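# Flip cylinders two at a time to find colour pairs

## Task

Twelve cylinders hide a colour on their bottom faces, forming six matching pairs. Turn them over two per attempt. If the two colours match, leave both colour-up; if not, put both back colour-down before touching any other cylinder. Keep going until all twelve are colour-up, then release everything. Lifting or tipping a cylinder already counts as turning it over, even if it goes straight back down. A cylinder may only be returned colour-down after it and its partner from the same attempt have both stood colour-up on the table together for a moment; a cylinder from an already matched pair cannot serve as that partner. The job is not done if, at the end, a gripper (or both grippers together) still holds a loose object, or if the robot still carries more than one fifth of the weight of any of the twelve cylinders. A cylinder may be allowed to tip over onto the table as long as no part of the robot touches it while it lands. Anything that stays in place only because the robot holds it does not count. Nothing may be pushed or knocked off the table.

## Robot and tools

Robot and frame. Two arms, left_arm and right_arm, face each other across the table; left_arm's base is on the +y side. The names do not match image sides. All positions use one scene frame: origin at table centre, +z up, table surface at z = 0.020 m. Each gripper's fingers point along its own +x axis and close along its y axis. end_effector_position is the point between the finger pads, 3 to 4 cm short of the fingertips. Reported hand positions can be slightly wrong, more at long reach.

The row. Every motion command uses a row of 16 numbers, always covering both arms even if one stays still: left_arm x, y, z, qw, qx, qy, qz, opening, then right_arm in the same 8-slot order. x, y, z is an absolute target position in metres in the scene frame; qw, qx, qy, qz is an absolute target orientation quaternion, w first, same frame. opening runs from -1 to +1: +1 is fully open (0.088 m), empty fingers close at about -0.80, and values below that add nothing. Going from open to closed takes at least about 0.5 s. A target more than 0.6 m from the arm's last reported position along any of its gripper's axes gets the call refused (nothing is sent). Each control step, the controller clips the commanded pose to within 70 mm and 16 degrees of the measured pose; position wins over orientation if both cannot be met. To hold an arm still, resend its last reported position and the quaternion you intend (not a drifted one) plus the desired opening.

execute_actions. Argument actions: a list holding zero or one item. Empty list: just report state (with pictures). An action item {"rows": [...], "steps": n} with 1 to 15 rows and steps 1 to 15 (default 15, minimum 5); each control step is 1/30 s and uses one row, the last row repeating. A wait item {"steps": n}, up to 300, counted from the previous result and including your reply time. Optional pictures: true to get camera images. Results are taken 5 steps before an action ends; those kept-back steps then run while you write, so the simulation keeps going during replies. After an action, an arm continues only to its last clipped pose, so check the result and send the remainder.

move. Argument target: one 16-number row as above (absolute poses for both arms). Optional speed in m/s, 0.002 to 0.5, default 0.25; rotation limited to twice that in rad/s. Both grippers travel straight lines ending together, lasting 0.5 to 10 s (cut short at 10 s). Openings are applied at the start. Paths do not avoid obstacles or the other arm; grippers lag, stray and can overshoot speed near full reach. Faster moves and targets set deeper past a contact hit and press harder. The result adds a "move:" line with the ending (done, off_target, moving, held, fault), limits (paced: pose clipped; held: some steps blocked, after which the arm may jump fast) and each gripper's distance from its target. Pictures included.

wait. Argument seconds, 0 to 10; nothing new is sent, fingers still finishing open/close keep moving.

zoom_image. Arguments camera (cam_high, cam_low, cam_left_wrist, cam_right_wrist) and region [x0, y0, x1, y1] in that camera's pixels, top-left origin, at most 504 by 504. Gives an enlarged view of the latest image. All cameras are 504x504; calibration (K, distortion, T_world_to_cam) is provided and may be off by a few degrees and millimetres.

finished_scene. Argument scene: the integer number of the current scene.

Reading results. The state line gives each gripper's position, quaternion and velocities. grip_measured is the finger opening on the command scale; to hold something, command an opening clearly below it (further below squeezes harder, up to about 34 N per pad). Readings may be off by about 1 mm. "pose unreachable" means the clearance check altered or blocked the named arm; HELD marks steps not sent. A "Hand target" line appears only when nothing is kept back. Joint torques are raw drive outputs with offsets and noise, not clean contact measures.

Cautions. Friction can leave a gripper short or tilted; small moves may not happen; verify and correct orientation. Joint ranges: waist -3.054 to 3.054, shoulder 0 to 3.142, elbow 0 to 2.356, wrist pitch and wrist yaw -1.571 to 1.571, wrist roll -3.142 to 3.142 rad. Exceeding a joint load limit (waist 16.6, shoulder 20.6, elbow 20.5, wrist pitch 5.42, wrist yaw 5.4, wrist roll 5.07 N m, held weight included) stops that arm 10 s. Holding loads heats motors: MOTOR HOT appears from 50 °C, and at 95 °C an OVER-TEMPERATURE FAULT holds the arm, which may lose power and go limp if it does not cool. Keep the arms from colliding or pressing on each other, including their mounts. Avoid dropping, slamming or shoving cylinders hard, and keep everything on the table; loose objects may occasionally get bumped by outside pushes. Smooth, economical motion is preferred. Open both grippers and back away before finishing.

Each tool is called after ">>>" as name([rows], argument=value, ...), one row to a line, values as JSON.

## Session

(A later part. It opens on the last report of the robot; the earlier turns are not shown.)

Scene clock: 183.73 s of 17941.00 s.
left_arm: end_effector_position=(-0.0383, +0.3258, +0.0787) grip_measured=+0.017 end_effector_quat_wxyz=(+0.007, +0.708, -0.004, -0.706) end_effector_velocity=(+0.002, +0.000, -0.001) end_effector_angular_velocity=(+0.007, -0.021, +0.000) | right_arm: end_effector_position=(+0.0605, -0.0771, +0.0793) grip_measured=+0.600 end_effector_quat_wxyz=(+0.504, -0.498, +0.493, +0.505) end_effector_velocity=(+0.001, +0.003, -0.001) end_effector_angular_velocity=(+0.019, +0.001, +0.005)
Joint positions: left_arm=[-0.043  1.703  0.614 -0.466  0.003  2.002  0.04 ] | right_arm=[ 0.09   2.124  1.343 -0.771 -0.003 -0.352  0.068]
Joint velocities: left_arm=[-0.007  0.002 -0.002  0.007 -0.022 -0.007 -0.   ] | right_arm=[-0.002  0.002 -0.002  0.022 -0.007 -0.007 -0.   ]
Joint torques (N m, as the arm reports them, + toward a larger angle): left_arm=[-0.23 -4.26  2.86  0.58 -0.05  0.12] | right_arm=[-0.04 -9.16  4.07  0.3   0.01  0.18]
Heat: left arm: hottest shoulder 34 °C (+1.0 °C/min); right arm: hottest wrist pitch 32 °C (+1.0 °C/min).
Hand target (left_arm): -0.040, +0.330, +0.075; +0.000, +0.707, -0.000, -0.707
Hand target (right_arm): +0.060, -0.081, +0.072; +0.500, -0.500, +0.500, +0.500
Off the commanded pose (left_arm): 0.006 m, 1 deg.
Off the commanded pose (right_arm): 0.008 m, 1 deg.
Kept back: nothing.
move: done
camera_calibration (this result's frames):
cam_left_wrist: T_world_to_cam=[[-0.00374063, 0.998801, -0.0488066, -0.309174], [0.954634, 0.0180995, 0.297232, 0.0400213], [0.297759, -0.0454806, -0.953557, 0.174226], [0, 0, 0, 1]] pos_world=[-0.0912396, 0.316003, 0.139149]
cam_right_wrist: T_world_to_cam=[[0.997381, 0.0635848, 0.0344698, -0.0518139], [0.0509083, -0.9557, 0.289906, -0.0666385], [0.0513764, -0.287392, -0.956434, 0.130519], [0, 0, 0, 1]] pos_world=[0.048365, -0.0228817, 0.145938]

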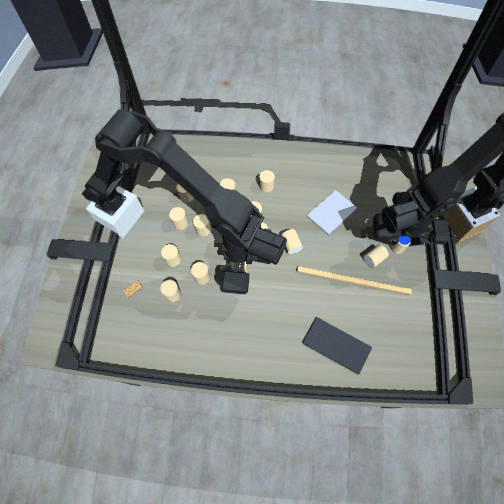

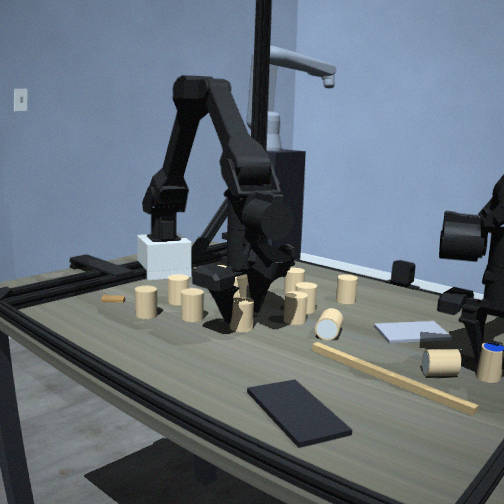

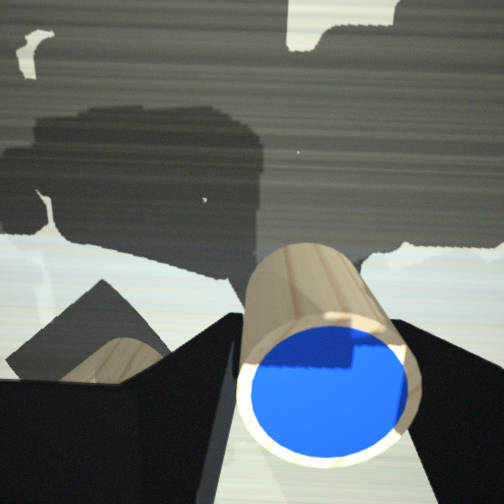

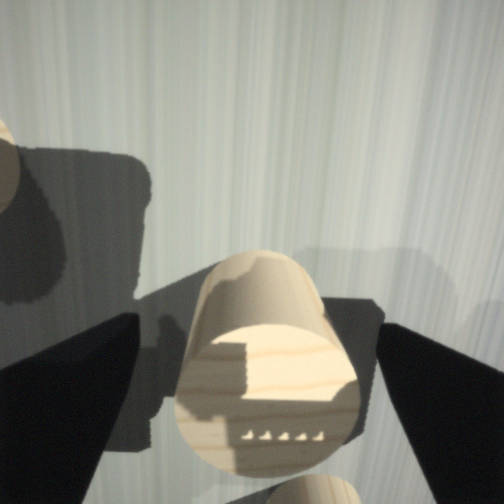

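>>> execute_actions([
  {"rows":[[-0.04,0.33,0.075,0,0.707,0,-0.707,0.3,0.06,-0.08,0.071,0.5,-0.5,0.5,0.5,-0.4]],"steps":15},
])

>>> move(target=[-0.04,0.33,0.15,0,0.707,0,-0.707,0.3,0.06,-0.08,0.16,0.5,-0.5,0.5,0.5,-0.4])

>>> move(target=[-0.062,0.09,0.264,0.5,0.5,-0.5,-0.5,0.6,-0.06,-0.04,0.26,0.707,0,0,0.707,-0.4], speed=0.4)

>>> move(target=[-0.062,0.016,0.264,0.5,0.5,-0.5,-0.5,0.6,-0.06,-0.04,0.26,0.707,0,0,0.707,-0.4], speed=0.15)

>>> execute_actions([
  {"rows":[[-0.062,0.016,0.264,0.5,0.5,-0.5,-0.5,-0.4,-0.06,-0.04,0.26,0.707,0,0,0.707,-0.4]],"steps":15},
])

>>> execute_actions([
  {"rows":[[-0.062,0.016,0.264,0.5,0.5,-0.5,-0.5,-0.4,-0.06,-0.04,0.26,0.707,0,0,0.707,0.6]],"steps":15},
])

>>> move(target=[-0.062,0.06,0.264,0.5,0.5,-0.5,-0.5,-0.4,-0.06,-0.11,0.26,0.707,0,0,0.707,0.6])

>>> move(target=[-0.1,0.33,0.16,0,0.707,0,-0.707,-0.4,-0.066,-0.262,0.14,0.5,-0.5,0.5,0.5,0.5], speed=0.4)

>>> move(target=[-0.1,0.33,0.075,0,0.707,0,-0.707,-0.4,-0.066,-0.262,0.14,0.5,-0.5,0.5,0.5,0.5], speed=0.14)

>>> execute_actions([
  {"rows":[[-0.1,0.33,0.075,0,0.707,0,-0.707,0.5,-0.066,-0.262,0.14,0.5,-0.5,0.5,0.5,0.5]],"steps":15},
])

Scene clock: 184.73 s of 17941.00 s.
left_arm: end_effector_position=(-0.0382, +0.3256, +0.0785) grip_measured=+0.259 end_effector_quat_wxyz=(+0.007, +0.709, -0.004, -0.705) end_effector_velocity=(+0.000, +0.001, -0.001) end_effector_angular_velocity=(+0.001, -0.008, +0.005) | right_arm: end_effector_position=(+0.0606, -0.0767, +0.0780) grip_measured=+0.023 end_effector_quat_wxyz=(+0.504, -0.498, +0.493, +0.505) end_effector_velocity=(-0.002, -0.006, -0.001) end_effector_angular_velocity=(-0.023, +0.016, +0.020)
Joint positions: left_arm=[-0.044  1.704  0.614 -0.464  0.003  2.002  0.052] | right_arm=[ 0.09   2.128  1.343 -0.767 -0.003 -0.352  0.04 ]
Joint velocities: left_arm=[-0.002 -0.002 -0.007  0.007 -0.007 -0.007  0.018] | right_arm=[-0.002  0.002 -0.002 -0.022 -0.007 -0.022  0.   ]
Joint torques (N m, as the arm reports them, + toward a larger angle): left_arm=[-0.17 -4.24  2.95  0.45 -0.06  0.12] | right_arm=[-0.05 -9.04  4.31  0.33  0.    0.18]
Heat: left arm: hottest wrist pitch 34 °C (+1.0 °C/min); right arm: hottest wrist pitch 32 °C (+1.0 °C/min).
Steps of this call (steps 1 to 20: nothing new was sent; steps 21 to 30: the first 10 steps of this action). Readings (end_effector_position):
21: left_arm (-0.0382, +0.3258, +0.0785) | right_arm (+0.0606, -0.0768, +0.0791)
22: left_arm (-0.0382, +0.3257, +0.0785) | right_arm (+0.0606, -0.0766, +0.0788)
24: left_arm (-0.0382, +0.3256, +0.0785) | right_arm (+0.0606, -0.0767, +0.0784)
28: left_arm (-0.0382, +0.3256, +0.0785) | right_arm (+0.0606, -0.0767, +0.0780)
30: the state above

Scene clock: 186.07 s of 17941.00 s.
left_arm: end_effector_position=(-0.0417, +0.3332, +0.1461) grip_measured=+0.300 end_effector_quat_wxyz=(-0.003, +0.704, +0.006, -0.710) end_effector_velocity=(+0.003, -0.001, +0.004) end_effector_angular_velocity=(-0.002, -0.025, +0.005) | right_arm: end_effector_position=(+0.0591, -0.0814, +0.1544) grip_measured=+0.023 end_effector_quat_wxyz=(+0.494, -0.503, +0.503, +0.500) end_effector_velocity=(-0.004, -0.003, +0.002) end_effector_angular_velocity=(-0.009, +0.027, +0.005)
Joint positions: left_arm=[-0.044  1.496  0.744 -0.834  0.003  2.002  0.054] | right_arm=[ 0.09   2.02   1.506 -1.071 -0.002 -0.352  0.04 ]
Joint velocities: left_arm=[-0.002 -0.012  0.007 -0.007 -0.022 -0.007 -0.   ] | right_arm=[-0.002 -0.002  0.002 -0.022 -0.022 -0.007 -0.   ]
Joint torques (N m, as the arm reports them, + toward a larger angle): left_arm=[-0.08 -6.33  5.64  0.01 -0.11  0.07] | right_arm=[ -0.05 -11.78   7.08  -0.13  -0.02   0.18]
Heat: left arm: hottest wrist pitch 34 °C (+1.0 °C/min); right arm: hottest shoulder 32 °C (+1.0 °C/min).
Hand target (left_arm): -0.040, +0.330, +0.150; +0.000, +0.707, +0.000, -0.707
Hand target (right_arm): +0.060, -0.079, +0.160; +0.500, -0.500, +0.500, +0.500
Off your previous action's commanded pose (left_arm): 0.006 m, 1 deg at its last step (step 5 of this call).
Off your previous action's commanded pose (right_arm): 0.008 m, 1 deg at its last step (step 5 of this call).
Off the commanded pose (left_arm): 0.005 m, 1 deg.
Off the commanded pose (right_arm): 0.006 m, 1 deg.
Kept back: nothing.
move: done
camera_calibration (this result's frames):
cam_left_wrist: T_world_to_cam=[[-0.00380358, 0.999788, -0.0202579, -0.317729], [0.958385, 0.00942734, 0.285323, 0.0279554], [0.285453, -0.0183296, -0.958217, 0.230894], [0, 0, 0, 1]] pos_world=[-0.0939101, 0.32163, 0.206834]
cam_right_wrist: T_world_to_cam=[[0.997665, 0.0644635, 0.0225745, -0.0508487], [0.053932, -0.9463, 0.318759, -0.0963561], [0.0419106, -0.316798, -0.947567, 0.197934], [0, 0, 0, 1]] pos_world=[0.047631, -0.0251988, 0.219418]

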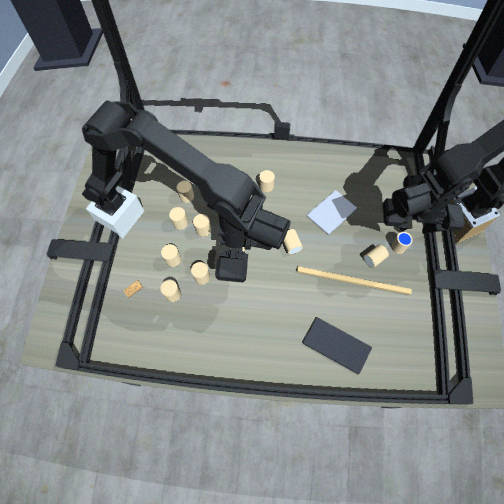

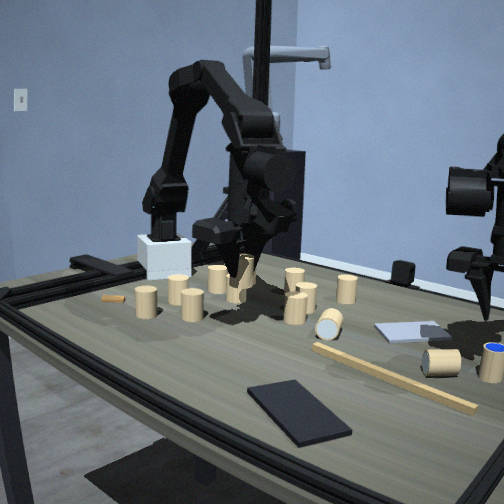

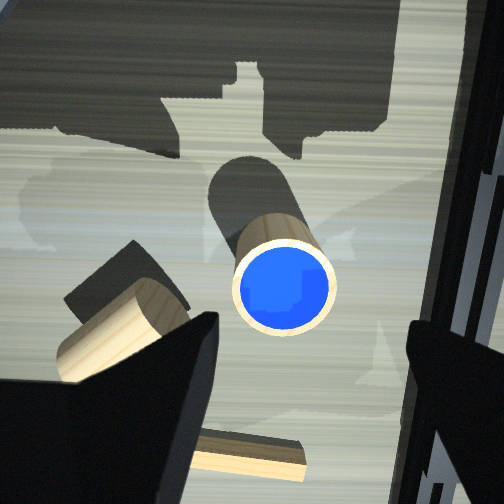

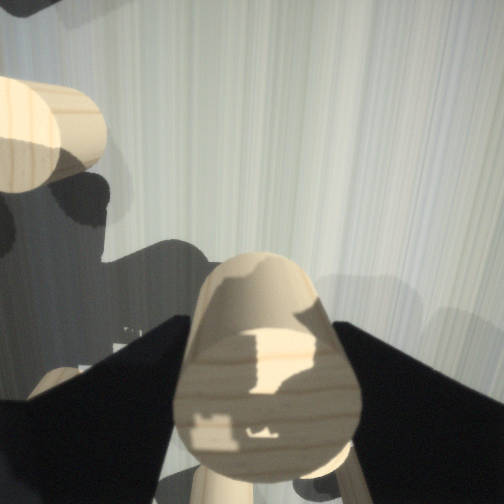

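Scene clock: 188.70 s of 17941.00 s.
left_arm: end_effector_position=(-0.0631, +0.0949, +0.2669) grip_measured=+0.600 end_effector_quat_wxyz=(+0.495, +0.500, -0.503, -0.501) end_effector_velocity=(-0.004, -0.000, -0.002) end_effector_angular_velocity=(+0.002, +0.008, -0.015) | right_arm: end_effector_position=(-0.0587, -0.0384, +0.2644) grip_measured=+0.023 end_effector_quat_wxyz=(+0.711, -0.002, -0.009, +0.703) end_effector_velocity=(-0.000, +0.000, -0.001) end_effector_angular_velocity=(+0.007, -0.008, +0.005)
Joint positions: left_arm=[-0.234  1.834  0.597  1.234  0.254  1.578  0.068] | right_arm=[ 0.405  1.607  0.421  1.196 -0.021 -0.014  0.04 ]
Joint velocities: left_arm=[-0.007  0.007 -0.002  0.007  0.007 -0.007 -0.   ] | right_arm=[-0.002  0.012 -0.002  0.022 -0.007 -0.007 -0.   ]
Joint torques (N m, as the arm reports them, + toward a larger angle): left_arm=[-0.35 -5.89  5.64  1.83 -0.08 -0.14] | right_arm=[ 0.26 -5.67  4.09  1.68  0.03  0.2 ]
Heat: left arm: hottest wrist pitch 34 °C (+0.0 °C/min); right arm: hottest shoulder 32 °C (+1.0 °C/min).
Hand target (left_arm): -0.063, +0.092, +0.266; +0.496, +0.499, -0.502, -0.502
Hand target (right_arm): -0.059, -0.039, +0.260; +0.711, -0.003, -0.003, +0.703
Off the commanded pose (left_arm): 0.006 m, 1 deg.
Off the commanded pose (right_arm): 0.005 m, 1 deg.
Kept back: nothing.
move: done
camera_calibration (this result's frames):
cam_left_wrist: T_world_to_cam=[[0.00681832, -0.0302109, -0.99952, 0.282618], [0.95842, 0.285353, -0.00208695, 0.0667074], [0.285279, -0.957946, 0.0309004, 0.173621], [0, 0, 0, 1]] pos_world=[-0.115391, 0.155822, 0.277256]
cam_right_wrist: T_world_to_cam=[[0.996511, -0.0409422, 0.0727291, 0.0439916], [0.0572891, -0.298152, -0.952798, 0.276916], [0.060694, 0.95364, -0.294766, 0.19799], [0, 0, 0, 1]] pos_world=[-0.0717192, -0.104448, 0.319006]

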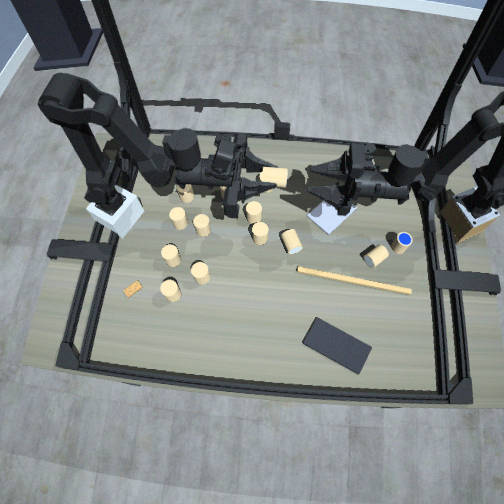

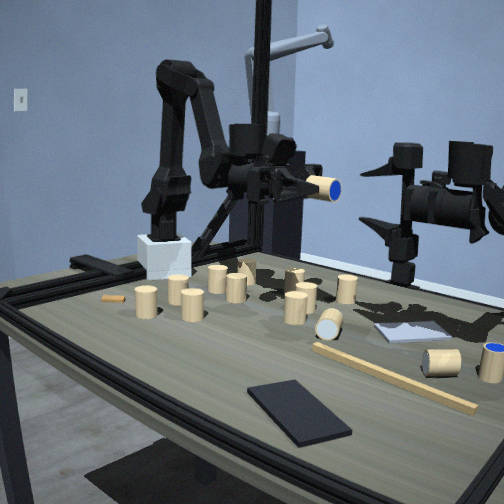

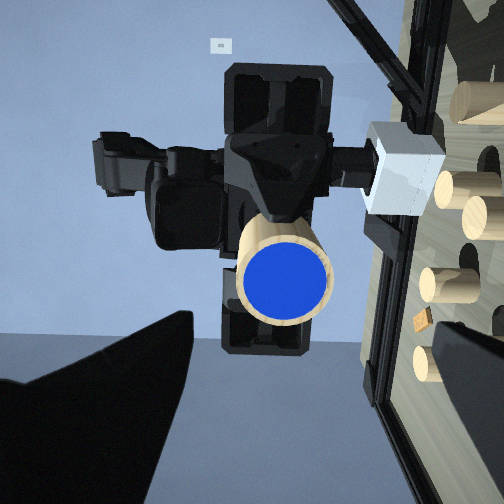

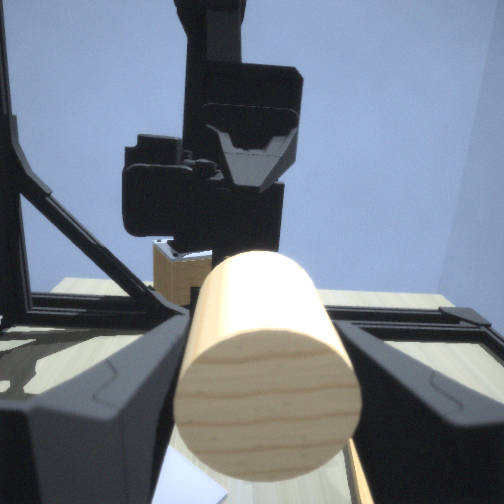

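Scene clock: 189.77 s of 17941.00 s.
left_arm: end_effector_position=(-0.0617, +0.0194, +0.2681) grip_measured=+0.600 end_effector_quat_wxyz=(+0.501, +0.499, -0.503, -0.497) end_effector_velocity=(-0.002, -0.003, +0.002) end_effector_angular_velocity=(-0.002, +0.007, -0.000) | right_arm: end_effector_position=(-0.0600, -0.0387, +0.2636) grip_measured=+0.023 end_effector_quat_wxyz=(+0.708, +0.001, -0.005, +0.707) end_effector_velocity=(-0.000, -0.001, -0.002) end_effector_angular_velocity=(-0.007, -0.007, +0.005)
Joint positions: left_arm=[-0.284  2.035  0.917  1.126  0.196  1.574  0.068] | right_arm=[ 0.405  1.607  0.419  1.196 -0.03  -0.005  0.04 ]
Joint velocities: left_arm=[-0.007  0.002  0.012 -0.007 -0.007 -0.007  0.   ] | right_arm=[-0.002 -0.002 -0.002 -0.007 -0.007 -0.007 -0.   ]
Joint torques (N m, as the arm reports them, + toward a larger angle): left_arm=[-0.26 -8.18  6.1   1.51 -0.13 -0.14] | right_arm=[-0.14 -6.05  4.11  1.64 -0.12  0.2 ]
Heat: left arm: hottest wrist pitch 34 °C (+0.0 °C/min); right arm: hottest shoulder 32 °C (+1.0 °C/min).
Hand target (left_arm): -0.062, +0.016, +0.264; +0.500, +0.500, -0.500, -0.500
Hand target (right_arm): -0.060, -0.040, +0.260; +0.707, -0.000, +0.000, +0.707
Off the commanded pose (left_arm): 0.005 m, 1 deg.
Off the commanded pose (right_arm): 0.004 m, 1 deg.
Kept back: nothing.
move: done
camera_calibration (this result's frames):
cam_left_wrist: T_world_to_cam=[[0.00482151, -0.0409554, -0.999149, 0.281556], [0.955984, 0.293325, -0.00741026, 0.0880653], [0.293379, -0.955135, 0.0405669, 0.0986472], [0, 0, 0, 1]] pos_world=[-0.114488, 0.0799209, 0.277967]
cam_right_wrist: T_world_to_cam=[[0.997457, -0.0319868, 0.0636883, 0.0481458], [0.0512306, -0.299437, -0.95274, 0.275736], [0.0495458, 0.95358, -0.297037, 0.198115], [0, 0, 0, 1]] pos_world=[-0.0719653, -0.104813, 0.318486]

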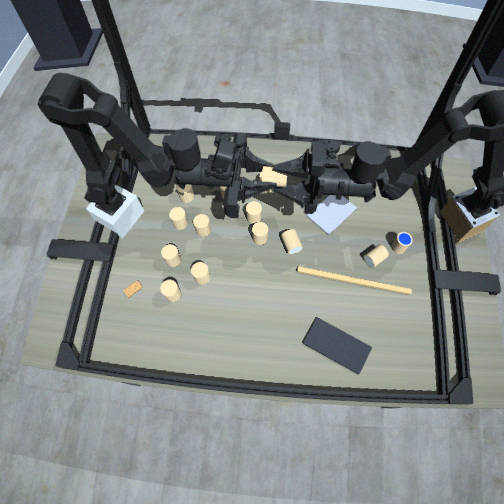

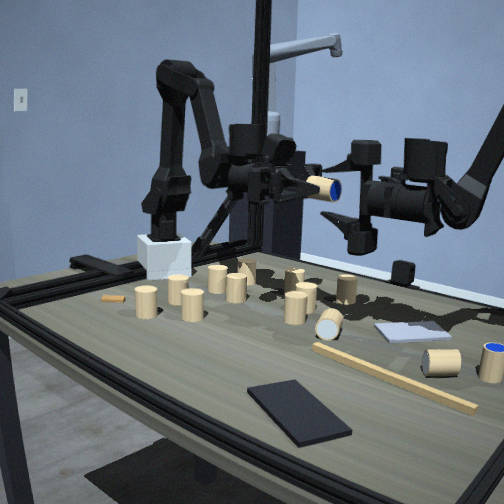

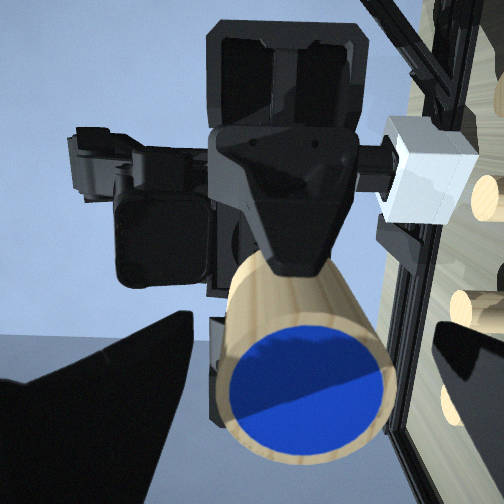

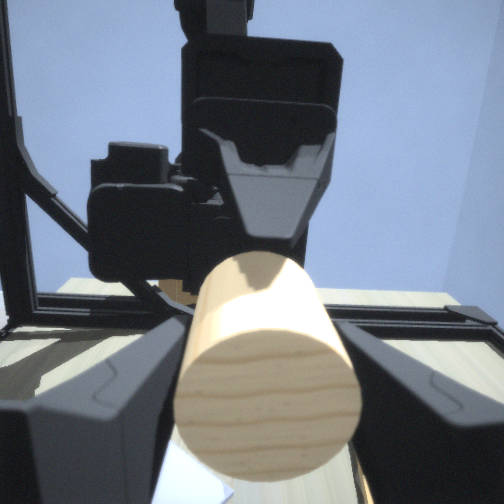

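Scene clock: 190.10 s of 17941.00 s.
left_arm: end_effector_position=(-0.0616, +0.0182, +0.2698) grip_measured=+0.021 end_effector_quat_wxyz=(+0.502, +0.498, -0.504, -0.496) end_effector_velocity=(-0.003, -0.000, -0.004) end_effector_angular_velocity=(+0.022, +0.026, -0.000) | right_arm: end_effector_position=(-0.0600, -0.0395, +0.2619) grip_measured=+0.023 end_effector_quat_wxyz=(+0.708, -0.001, -0.003, +0.707) end_effector_velocity=(-0.004, -0.001, -0.002) end_effector_angular_velocity=(-0.007, -0.022, +0.024)
Joint positions: left_arm=[-0.284  2.036  0.923  1.126  0.195  1.573  0.04 ] | right_arm=[ 0.405  1.609  0.415  1.197 -0.03  -0.005  0.04 ]
Joint velocities: left_arm=[-0.007 -0.002 -0.002 -0.022 -0.007 -0.022  0.   ] | right_arm=[ 0.002 -0.002 -0.002 -0.007 -0.022 -0.022 -0.   ]
Joint torques (N m, as the arm reports them, + toward a larger angle): left_arm=[ 0.11 -8.04  5.69  1.4  -0.13 -0.08] | right_arm=[-0.14 -6.21  4.64  1.62 -0.12  0.17]
Heat: left arm: hottest wrist pitch 34 °C (+0.0 °C/min); right arm: hottest shoulder 32 °C (+1.0 °C/min).
Steps of this call (steps 1 to 10: the first 10 steps of this action). Readings (end_effector_position):
1: left_arm (-0.0617, +0.0193, +0.2680) | right_arm (-0.0600, -0.0387, +0.2636)
2: left_arm (-0.0617, +0.0192, +0.2681) | right_arm (-0.0600, -0.0387, +0.2636)
4: left_arm (-0.0616, +0.0190, +0.2689) | right_arm (-0.0600, -0.0388, +0.2631)
8: left_arm (-0.0616, +0.0182, +0.2698) | right_arm (-0.0600, -0.0395, +0.2619)
10: the state above

Scene clock: 190.60 s of 17941.00 s.
left_arm: end_effector_position=(-0.0616, +0.0181, +0.2673) grip_measured=+0.020 end_effector_quat_wxyz=(+0.500, +0.500, -0.502, -0.498) end_effector_velocity=(-0.001, +0.000, -0.004) end_effector_angular_velocity=(+0.022, +0.012, +0.015) | right_arm: end_effector_position=(-0.0601, -0.0395, +0.2625) grip_measured=+0.545 end_effector_quat_wxyz=(+0.708, +0.000, -0.004, +0.707) end_effector_velocity=(-0.002, -0.001, +0.000) end_effector_angular_velocity=(-0.002, -0.007, +0.019)
Joint positions: left_arm=[-0.284  2.039  0.923  1.122  0.195  1.573  0.04 ] | right_arm=[ 0.405  1.609  0.415  1.199 -0.03  -0.005  0.066]
Joint velocities: left_arm=[-0.007 -0.002 -0.002 -0.022 -0.022 -0.007 -0.   ] | right_arm=[-0.002 -0.007 -0.002 -0.007 -0.022 -0.007  0.017]
Joint torques (N m, as the arm reports them, + toward a larger angle): left_arm=[ 0.11 -8.47  5.58  1.63 -0.17 -0.1 ] | right_arm=[-0.13 -6.2   4.66  1.46 -0.12  0.18]
Heat: left arm: hottest wrist pitch 34 °C (+0.0 °C/min); right arm: hottest shoulder 32 °C (+1.0 °C/min).
Off your previous action's commanded pose (left_arm): 0.006 m, 1 deg at its last step (step 5 of this call).
Off your previous action's commanded pose (right_arm): 0.002 m, 0 deg at its last step (step 5 of this call).
Steps of this call (steps 1 to 5: the last 5 steps of your previous action; steps 6 to 15: the first 10 steps of this action). Readings (end_effector_position):
6: left_arm (-0.0616, +0.0182, +0.2698) | right_arm (-0.0600, -0.0395, +0.2619)
7: left_arm (-0.0616, +0.0182, +0.2698) | right_arm (-0.0601, -0.0395, +0.2619)
9: left_arm (-0.0616, +0.0182, +0.2696) | right_arm (-0.0601, -0.0395, +0.2620)
13: left_arm (-0.0616, +0.0181, +0.2673) | right_arm (-0.0601, -0.0395, +0.2625)
15: the state above

Scene clock: 191.97 s of 17941.00 s.
left_arm: end_effector_position=(-0.0622, +0.0570, +0.2606) grip_measured=+0.019 end_effector_quat_wxyz=(+0.498, +0.502, -0.498, -0.501) end_effector_velocity=(+0.002, +0.001, +0.002) end_effector_angular_velocity=(-0.007, +0.020, +0.010) | right_arm: end_effector_position=(-0.0604, -0.1073, +0.2626) grip_measured=+0.600 end_effector_quat_wxyz=(+0.707, +0.001, -0.004, +0.707) end_effector_velocity=(-0.000, -0.003, -0.004) end_effector_angular_velocity=(-0.022, -0.021, +0.005)
Joint positions: left_arm=[-0.264  1.954  0.749  1.197  0.215  1.573  0.04 ] | right_arm=[ 0.394  1.303  0.17   1.14  -0.043 -0.005  0.068]
Joint velocities: left_arm=[ 0.002 -0.002 -0.002  0.007 -0.007 -0.022 -0.   ] | right_arm=[-0.002 -0.022 -0.007 -0.037 -0.007 -0.022 -0.   ]
Joint torques (N m, as the arm reports them, + toward a larger angle): left_arm=[  0.53 -10.76   3.84   1.93   0.15  -0.15] | right_arm=[-0.3  -5.09  4.12  1.19 -0.13  0.18]
Heat: left arm: hottest shoulder 34 °C (+0.0 °C/min); right arm: hottest shoulder 32 °C (+1.0 °C/min).
Hand target (left_arm): -0.062, +0.060, +0.264; +0.500, +0.500, -0.500, -0.500
Hand target (right_arm): -0.060, -0.110, +0.260; +0.707, +0.000, +0.000, +0.707
Off your previous action's commanded pose (left_arm): 0.004 m, 0 deg at its last step (step 5 of this call).
Off your previous action's commanded pose (right_arm): 0.003 m, 0 deg at its last step (step 5 of this call).
Off the commanded pose (left_arm): 0.005 m, 0 deg.
Off the commanded pose (right_arm): 0.004 m, 0 deg.
Kept back: nothing.
move: done
camera_calibration (this result's frames):
cam_left_wrist: T_world_to_cam=[[0.00136022, -0.0260231, -0.99966, 0.274597], [0.955736, 0.294157, -0.00635701, 0.0771384], [0.294222, -0.955403, 0.0252713, 0.139083], [0, 0, 0, 1]] pos_world=[-0.115019, 0.117335, 0.271479]
cam_right_wrist: T_world_to_cam=[[0.997561, -0.0300062, 0.0630196, 0.0468262], [0.0511318, -0.300432, -0.952432, 0.254025], [0.047512, 0.953331, -0.298165, 0.26334], [0, 0, 0, 1]] pos_world=[-0.0722126, -0.173328, 0.31751]

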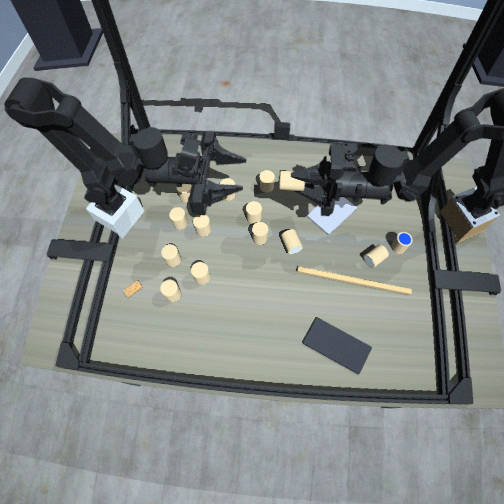

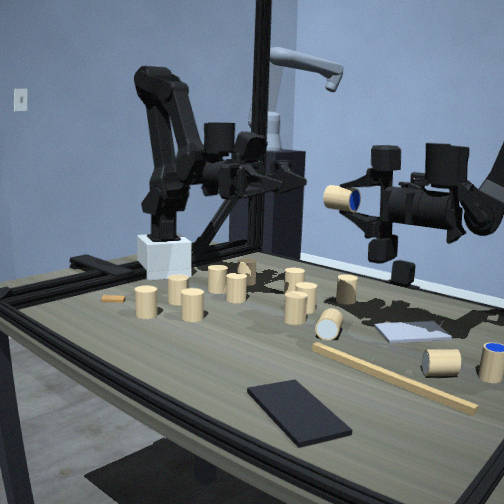

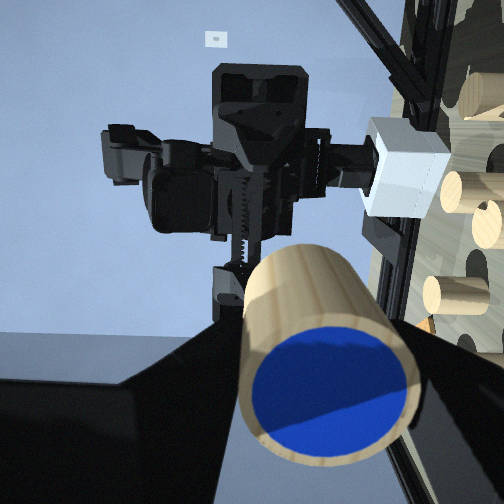

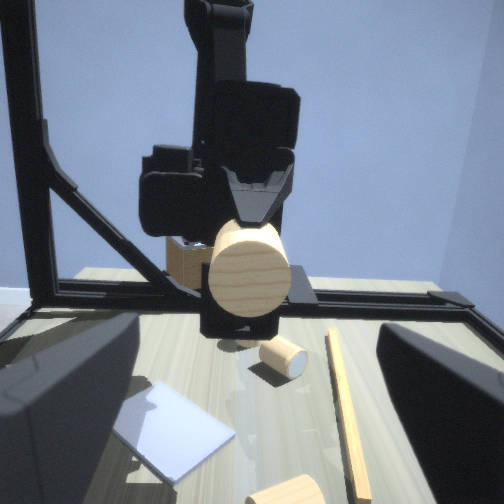

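Scene clock: 194.50 s of 17941.00 s.
left_arm: end_effector_position=(-0.0999, +0.3301, +0.1579) grip_measured=+0.017 end_effector_quat_wxyz=(+0.004, +0.704, +0.001, -0.710) end_effector_velocity=(+0.001, +0.004, +0.001) end_effector_angular_velocity=(+0.021, -0.019, +0.000) | right_arm: end_effector_position=(-0.0658, -0.2646, +0.1403) grip_measured=+0.500 end_effector_quat_wxyz=(+0.496, -0.500, +0.499, +0.505) end_effector_velocity=(-0.002, -0.001, +0.000) end_effector_angular_velocity=(-0.007, +0.007, +0.010)
Joint positions: left_arm=[-0.309  1.397  0.713 -0.884  0.01   1.734  0.04 ] | right_arm=[ 0.417  1.241  0.618 -0.946 -0.008 -0.03   0.064]
Joint velocities: left_arm=[-0.007 -0.002  0.002 -0.022 -0.022 -0.007 -0.   ] | right_arm=[ 0.002  0.002  0.002 -0.007 -0.007 -0.007 -0.   ]
Joint torques (N m, as the arm reports them, + toward a larger angle): left_arm=[-0.04 -3.1   5.94  0.2  -0.07 -0.1 ] | right_arm=[ 0.27 -3.08  6.85 -0.09  0.02  0.09]
Heat: left arm: hottest shoulder 34 °C (+0.0 °C/min); right arm: hottest shoulder 32 °C (+1.0 °C/min).
Hand target (left_arm): -0.100, +0.328, +0.159; +0.003, +0.705, +0.002, -0.709
Hand target (right_arm): -0.066, -0.263, +0.141; +0.496, -0.501, +0.499, +0.504
Off the commanded pose (left_arm): 0.002 m, 1 deg.
Off the commanded pose (right_arm): 0.003 m, 1 deg.
Kept back: nothing.
move: done
camera_calibration (this result's frames):
cam_left_wrist: T_world_to_cam=[[-0.00766286, 0.999294, -0.0367824, -0.312242], [0.958352, 0.0178405, 0.285031, 0.0776397], [0.285486, -0.0330664, -0.957812, 0.263617], [0, 0, 0, 1]] pos_world=[-0.152058, 0.319353, 0.21888]
cam_right_wrist: T_world_to_cam=[[0.997393, 0.0686542, 0.0222351, 0.0869789], [0.0586602, -0.950762, 0.304319, -0.257294], [0.0420331, -0.302221, -0.952311, 0.136326], [0, 0, 0, 1]] pos_world=[-0.0773894, -0.209396, 0.20619]

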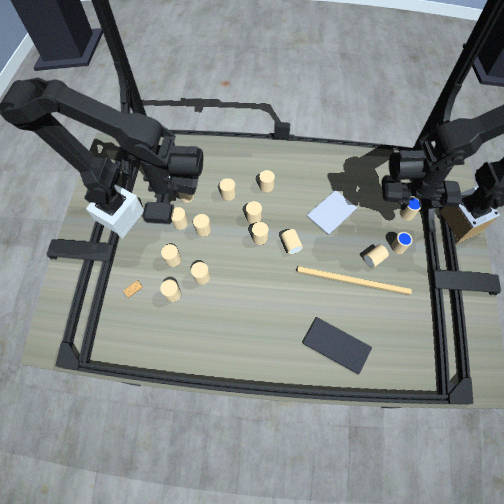

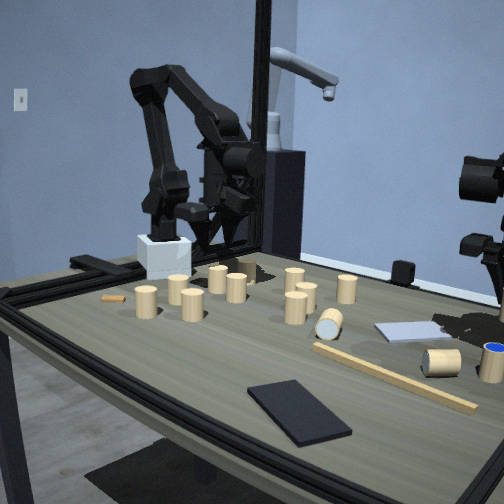

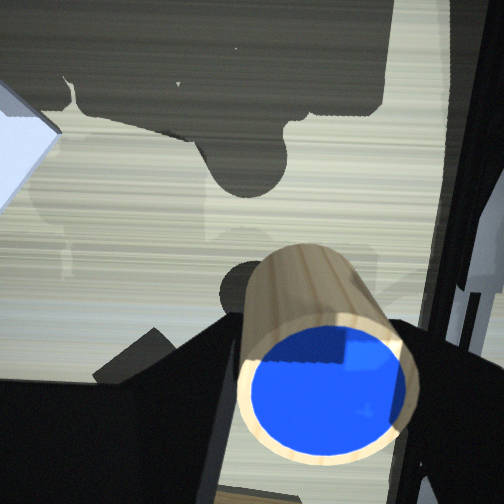

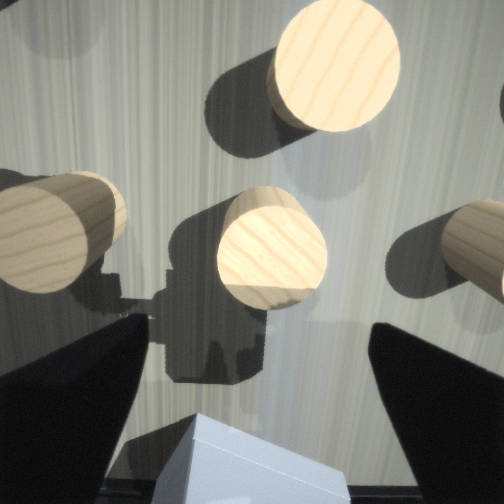

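Scene clock: 195.60 s of 17941.00 s.
left_arm: end_effector_position=(-0.0992, +0.3263, +0.0790) grip_measured=+0.017 end_effector_quat_wxyz=(+0.006, +0.707, -0.003, -0.707) end_effector_velocity=(-0.000, +0.005, -0.002) end_effector_angular_velocity=(+0.018, -0.004, +0.020) | right_arm: end_effector_position=(-0.0660, -0.2647, +0.1392) grip_measured=+0.500 end_effector_quat_wxyz=(+0.498, -0.501, +0.501, +0.500) end_effector_velocity=(-0.003, -0.005, -0.000) end_effector_angular_velocity=(-0.022, +0.022, +0.019)
Joint positions: left_arm=[-0.313  1.64   0.543 -0.461  0.003  1.733  0.04 ] | right_arm=[ 0.423  1.249  0.618 -0.944 -0.003 -0.016  0.064]
Joint velocities: left_arm=[-0.002  0.002 -0.007 -0.007 -0.007 -0.022 -0.   ] | right_arm=[-0.002 -0.002 -0.002 -0.022 -0.022 -0.022 -0.   ]
Joint torques (N m, as the arm reports them, + toward a larger angle): left_arm=[-0.34 -3.19  3.1   0.83 -0.04 -0.02] | right_arm=[ 0.28 -3.08  6.64  0.29  0.03  0.18]
Heat: left arm: hottest shoulder 33 °C (-1.0 °C/min); right arm: hottest shoulder 32 °C (+1.0 °C/min).
Hand target (left_arm): -0.100, +0.330, +0.075; -0.000, +0.707, +0.000, -0.707
Hand target (right_arm): -0.066, -0.262, +0.140; +0.500, -0.500, +0.500, +0.500
Off the commanded pose (left_arm): 0.005 m, 1 deg.
Off the commanded pose (right_arm): 0.003 m, 0 deg.
Kept back: nothing.
move: done
camera_calibration (this result's frames):
cam_left_wrist: T_world_to_cam=[[-0.00317567, 0.998907, -0.0466374, -0.310049], [0.956043, 0.0167075, 0.292751, 0.099081], [0.293211, -0.0436577, -0.955051, 0.191724], [0, 0, 0, 1]] pos_world=[-0.151926, 0.316425, 0.13964]
cam_right_wrist: T_world_to_cam=[[0.997769, 0.0612006, 0.0266853, 0.0846693], [0.0499197, -0.949253, 0.310527, -0.258117], [0.0443356, -0.308502, -0.95019, 0.133398], [0, 0, 0, 1]] pos_world=[-0.0775095, -0.209047, 0.204646]

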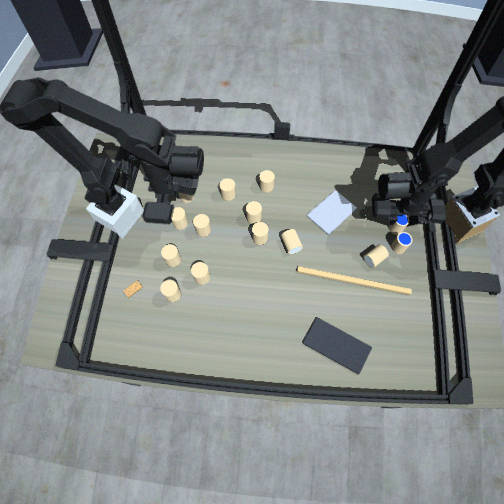

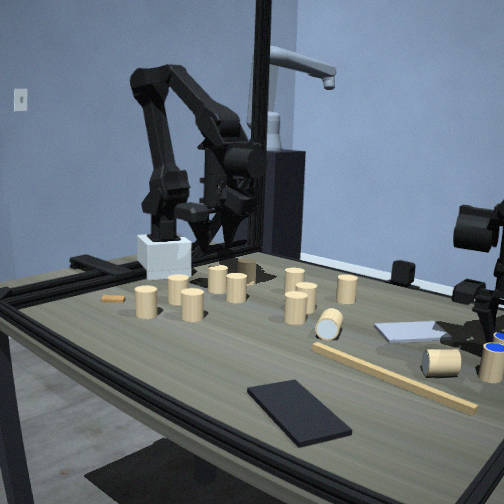

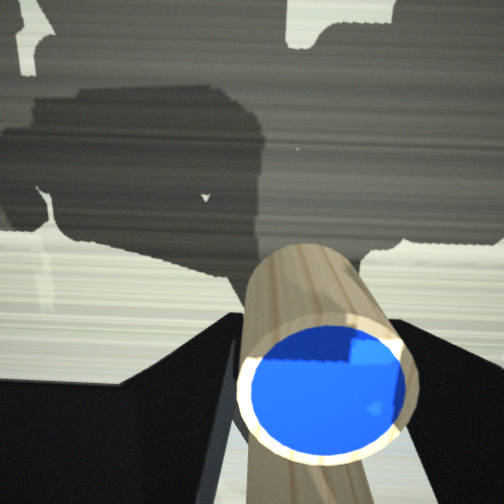

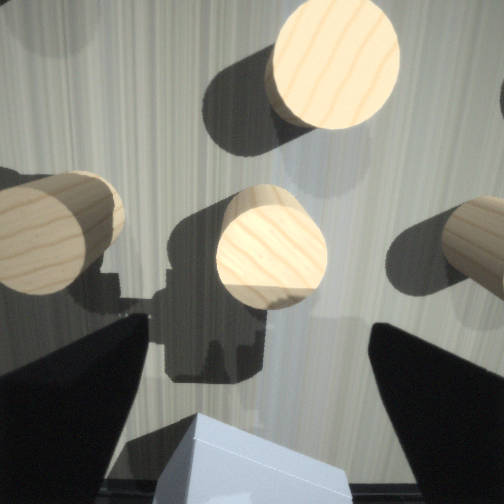

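Scene clock: 195.93 s of 17941.00 s.
left_arm: end_effector_position=(-0.0991, +0.3253, +0.0783) grip_measured=+0.447 end_effector_quat_wxyz=(+0.007, +0.707, -0.005, -0.707) end_effector_velocity=(-0.000, +0.005, -0.000) end_effector_angular_velocity=(+0.023, -0.003, +0.005) | right_arm: end_effector_position=(-0.0660, -0.2648, +0.1391) grip_measured=+0.500 end_effector_quat_wxyz=(+0.498, -0.501, +0.501, +0.500) end_effector_velocity=(-0.001, -0.002, +0.001) end_effector_angular_velocity=(-0.002, +0.007, +0.005)
Joint positions: left_arm=[-0.314  1.644  0.543 -0.453  0.003  1.734  0.061] | right_arm=[ 0.423  1.249  0.618 -0.944 -0.003 -0.016  0.064]
Joint velocities: left_arm=[-0.002 -0.002 -0.002 -0.022 -0.007 -0.007  0.021] | right_arm=[-0.002 -0.007 -0.002 -0.007 -0.007 -0.007 -0.   ]
Joint torques (N m, as the arm reports them, + toward a larger angle): left_arm=[-0.07 -3.76  2.99  0.42 -0.02  0.03] | right_arm=[ 0.27 -3.1   6.66  0.28  0.02  0.18]
Heat: left arm: hottest shoulder 33 °C (-1.0 °C/min); right arm: hottest shoulder 32 °C (+1.0 °C/min).
Steps of this call (steps 1 to 10: the first 10 steps of this action). Readings (end_effector_position):
1: left_arm (-0.0992, +0.3263, +0.0790) | right_arm (-0.0660, -0.2647, +0.1392)
2: left_arm (-0.0992, +0.3263, +0.0790) | right_arm (-0.0660, -0.2647, +0.1392)
4: left_arm (-0.0991, +0.3252, +0.0788) | right_arm (-0.0660, -0.2647, +0.1392)
8: left_arm (-0.0991, +0.3253, +0.0783) | right_arm (-0.0660, -0.2648, +0.1391)
10: the state above


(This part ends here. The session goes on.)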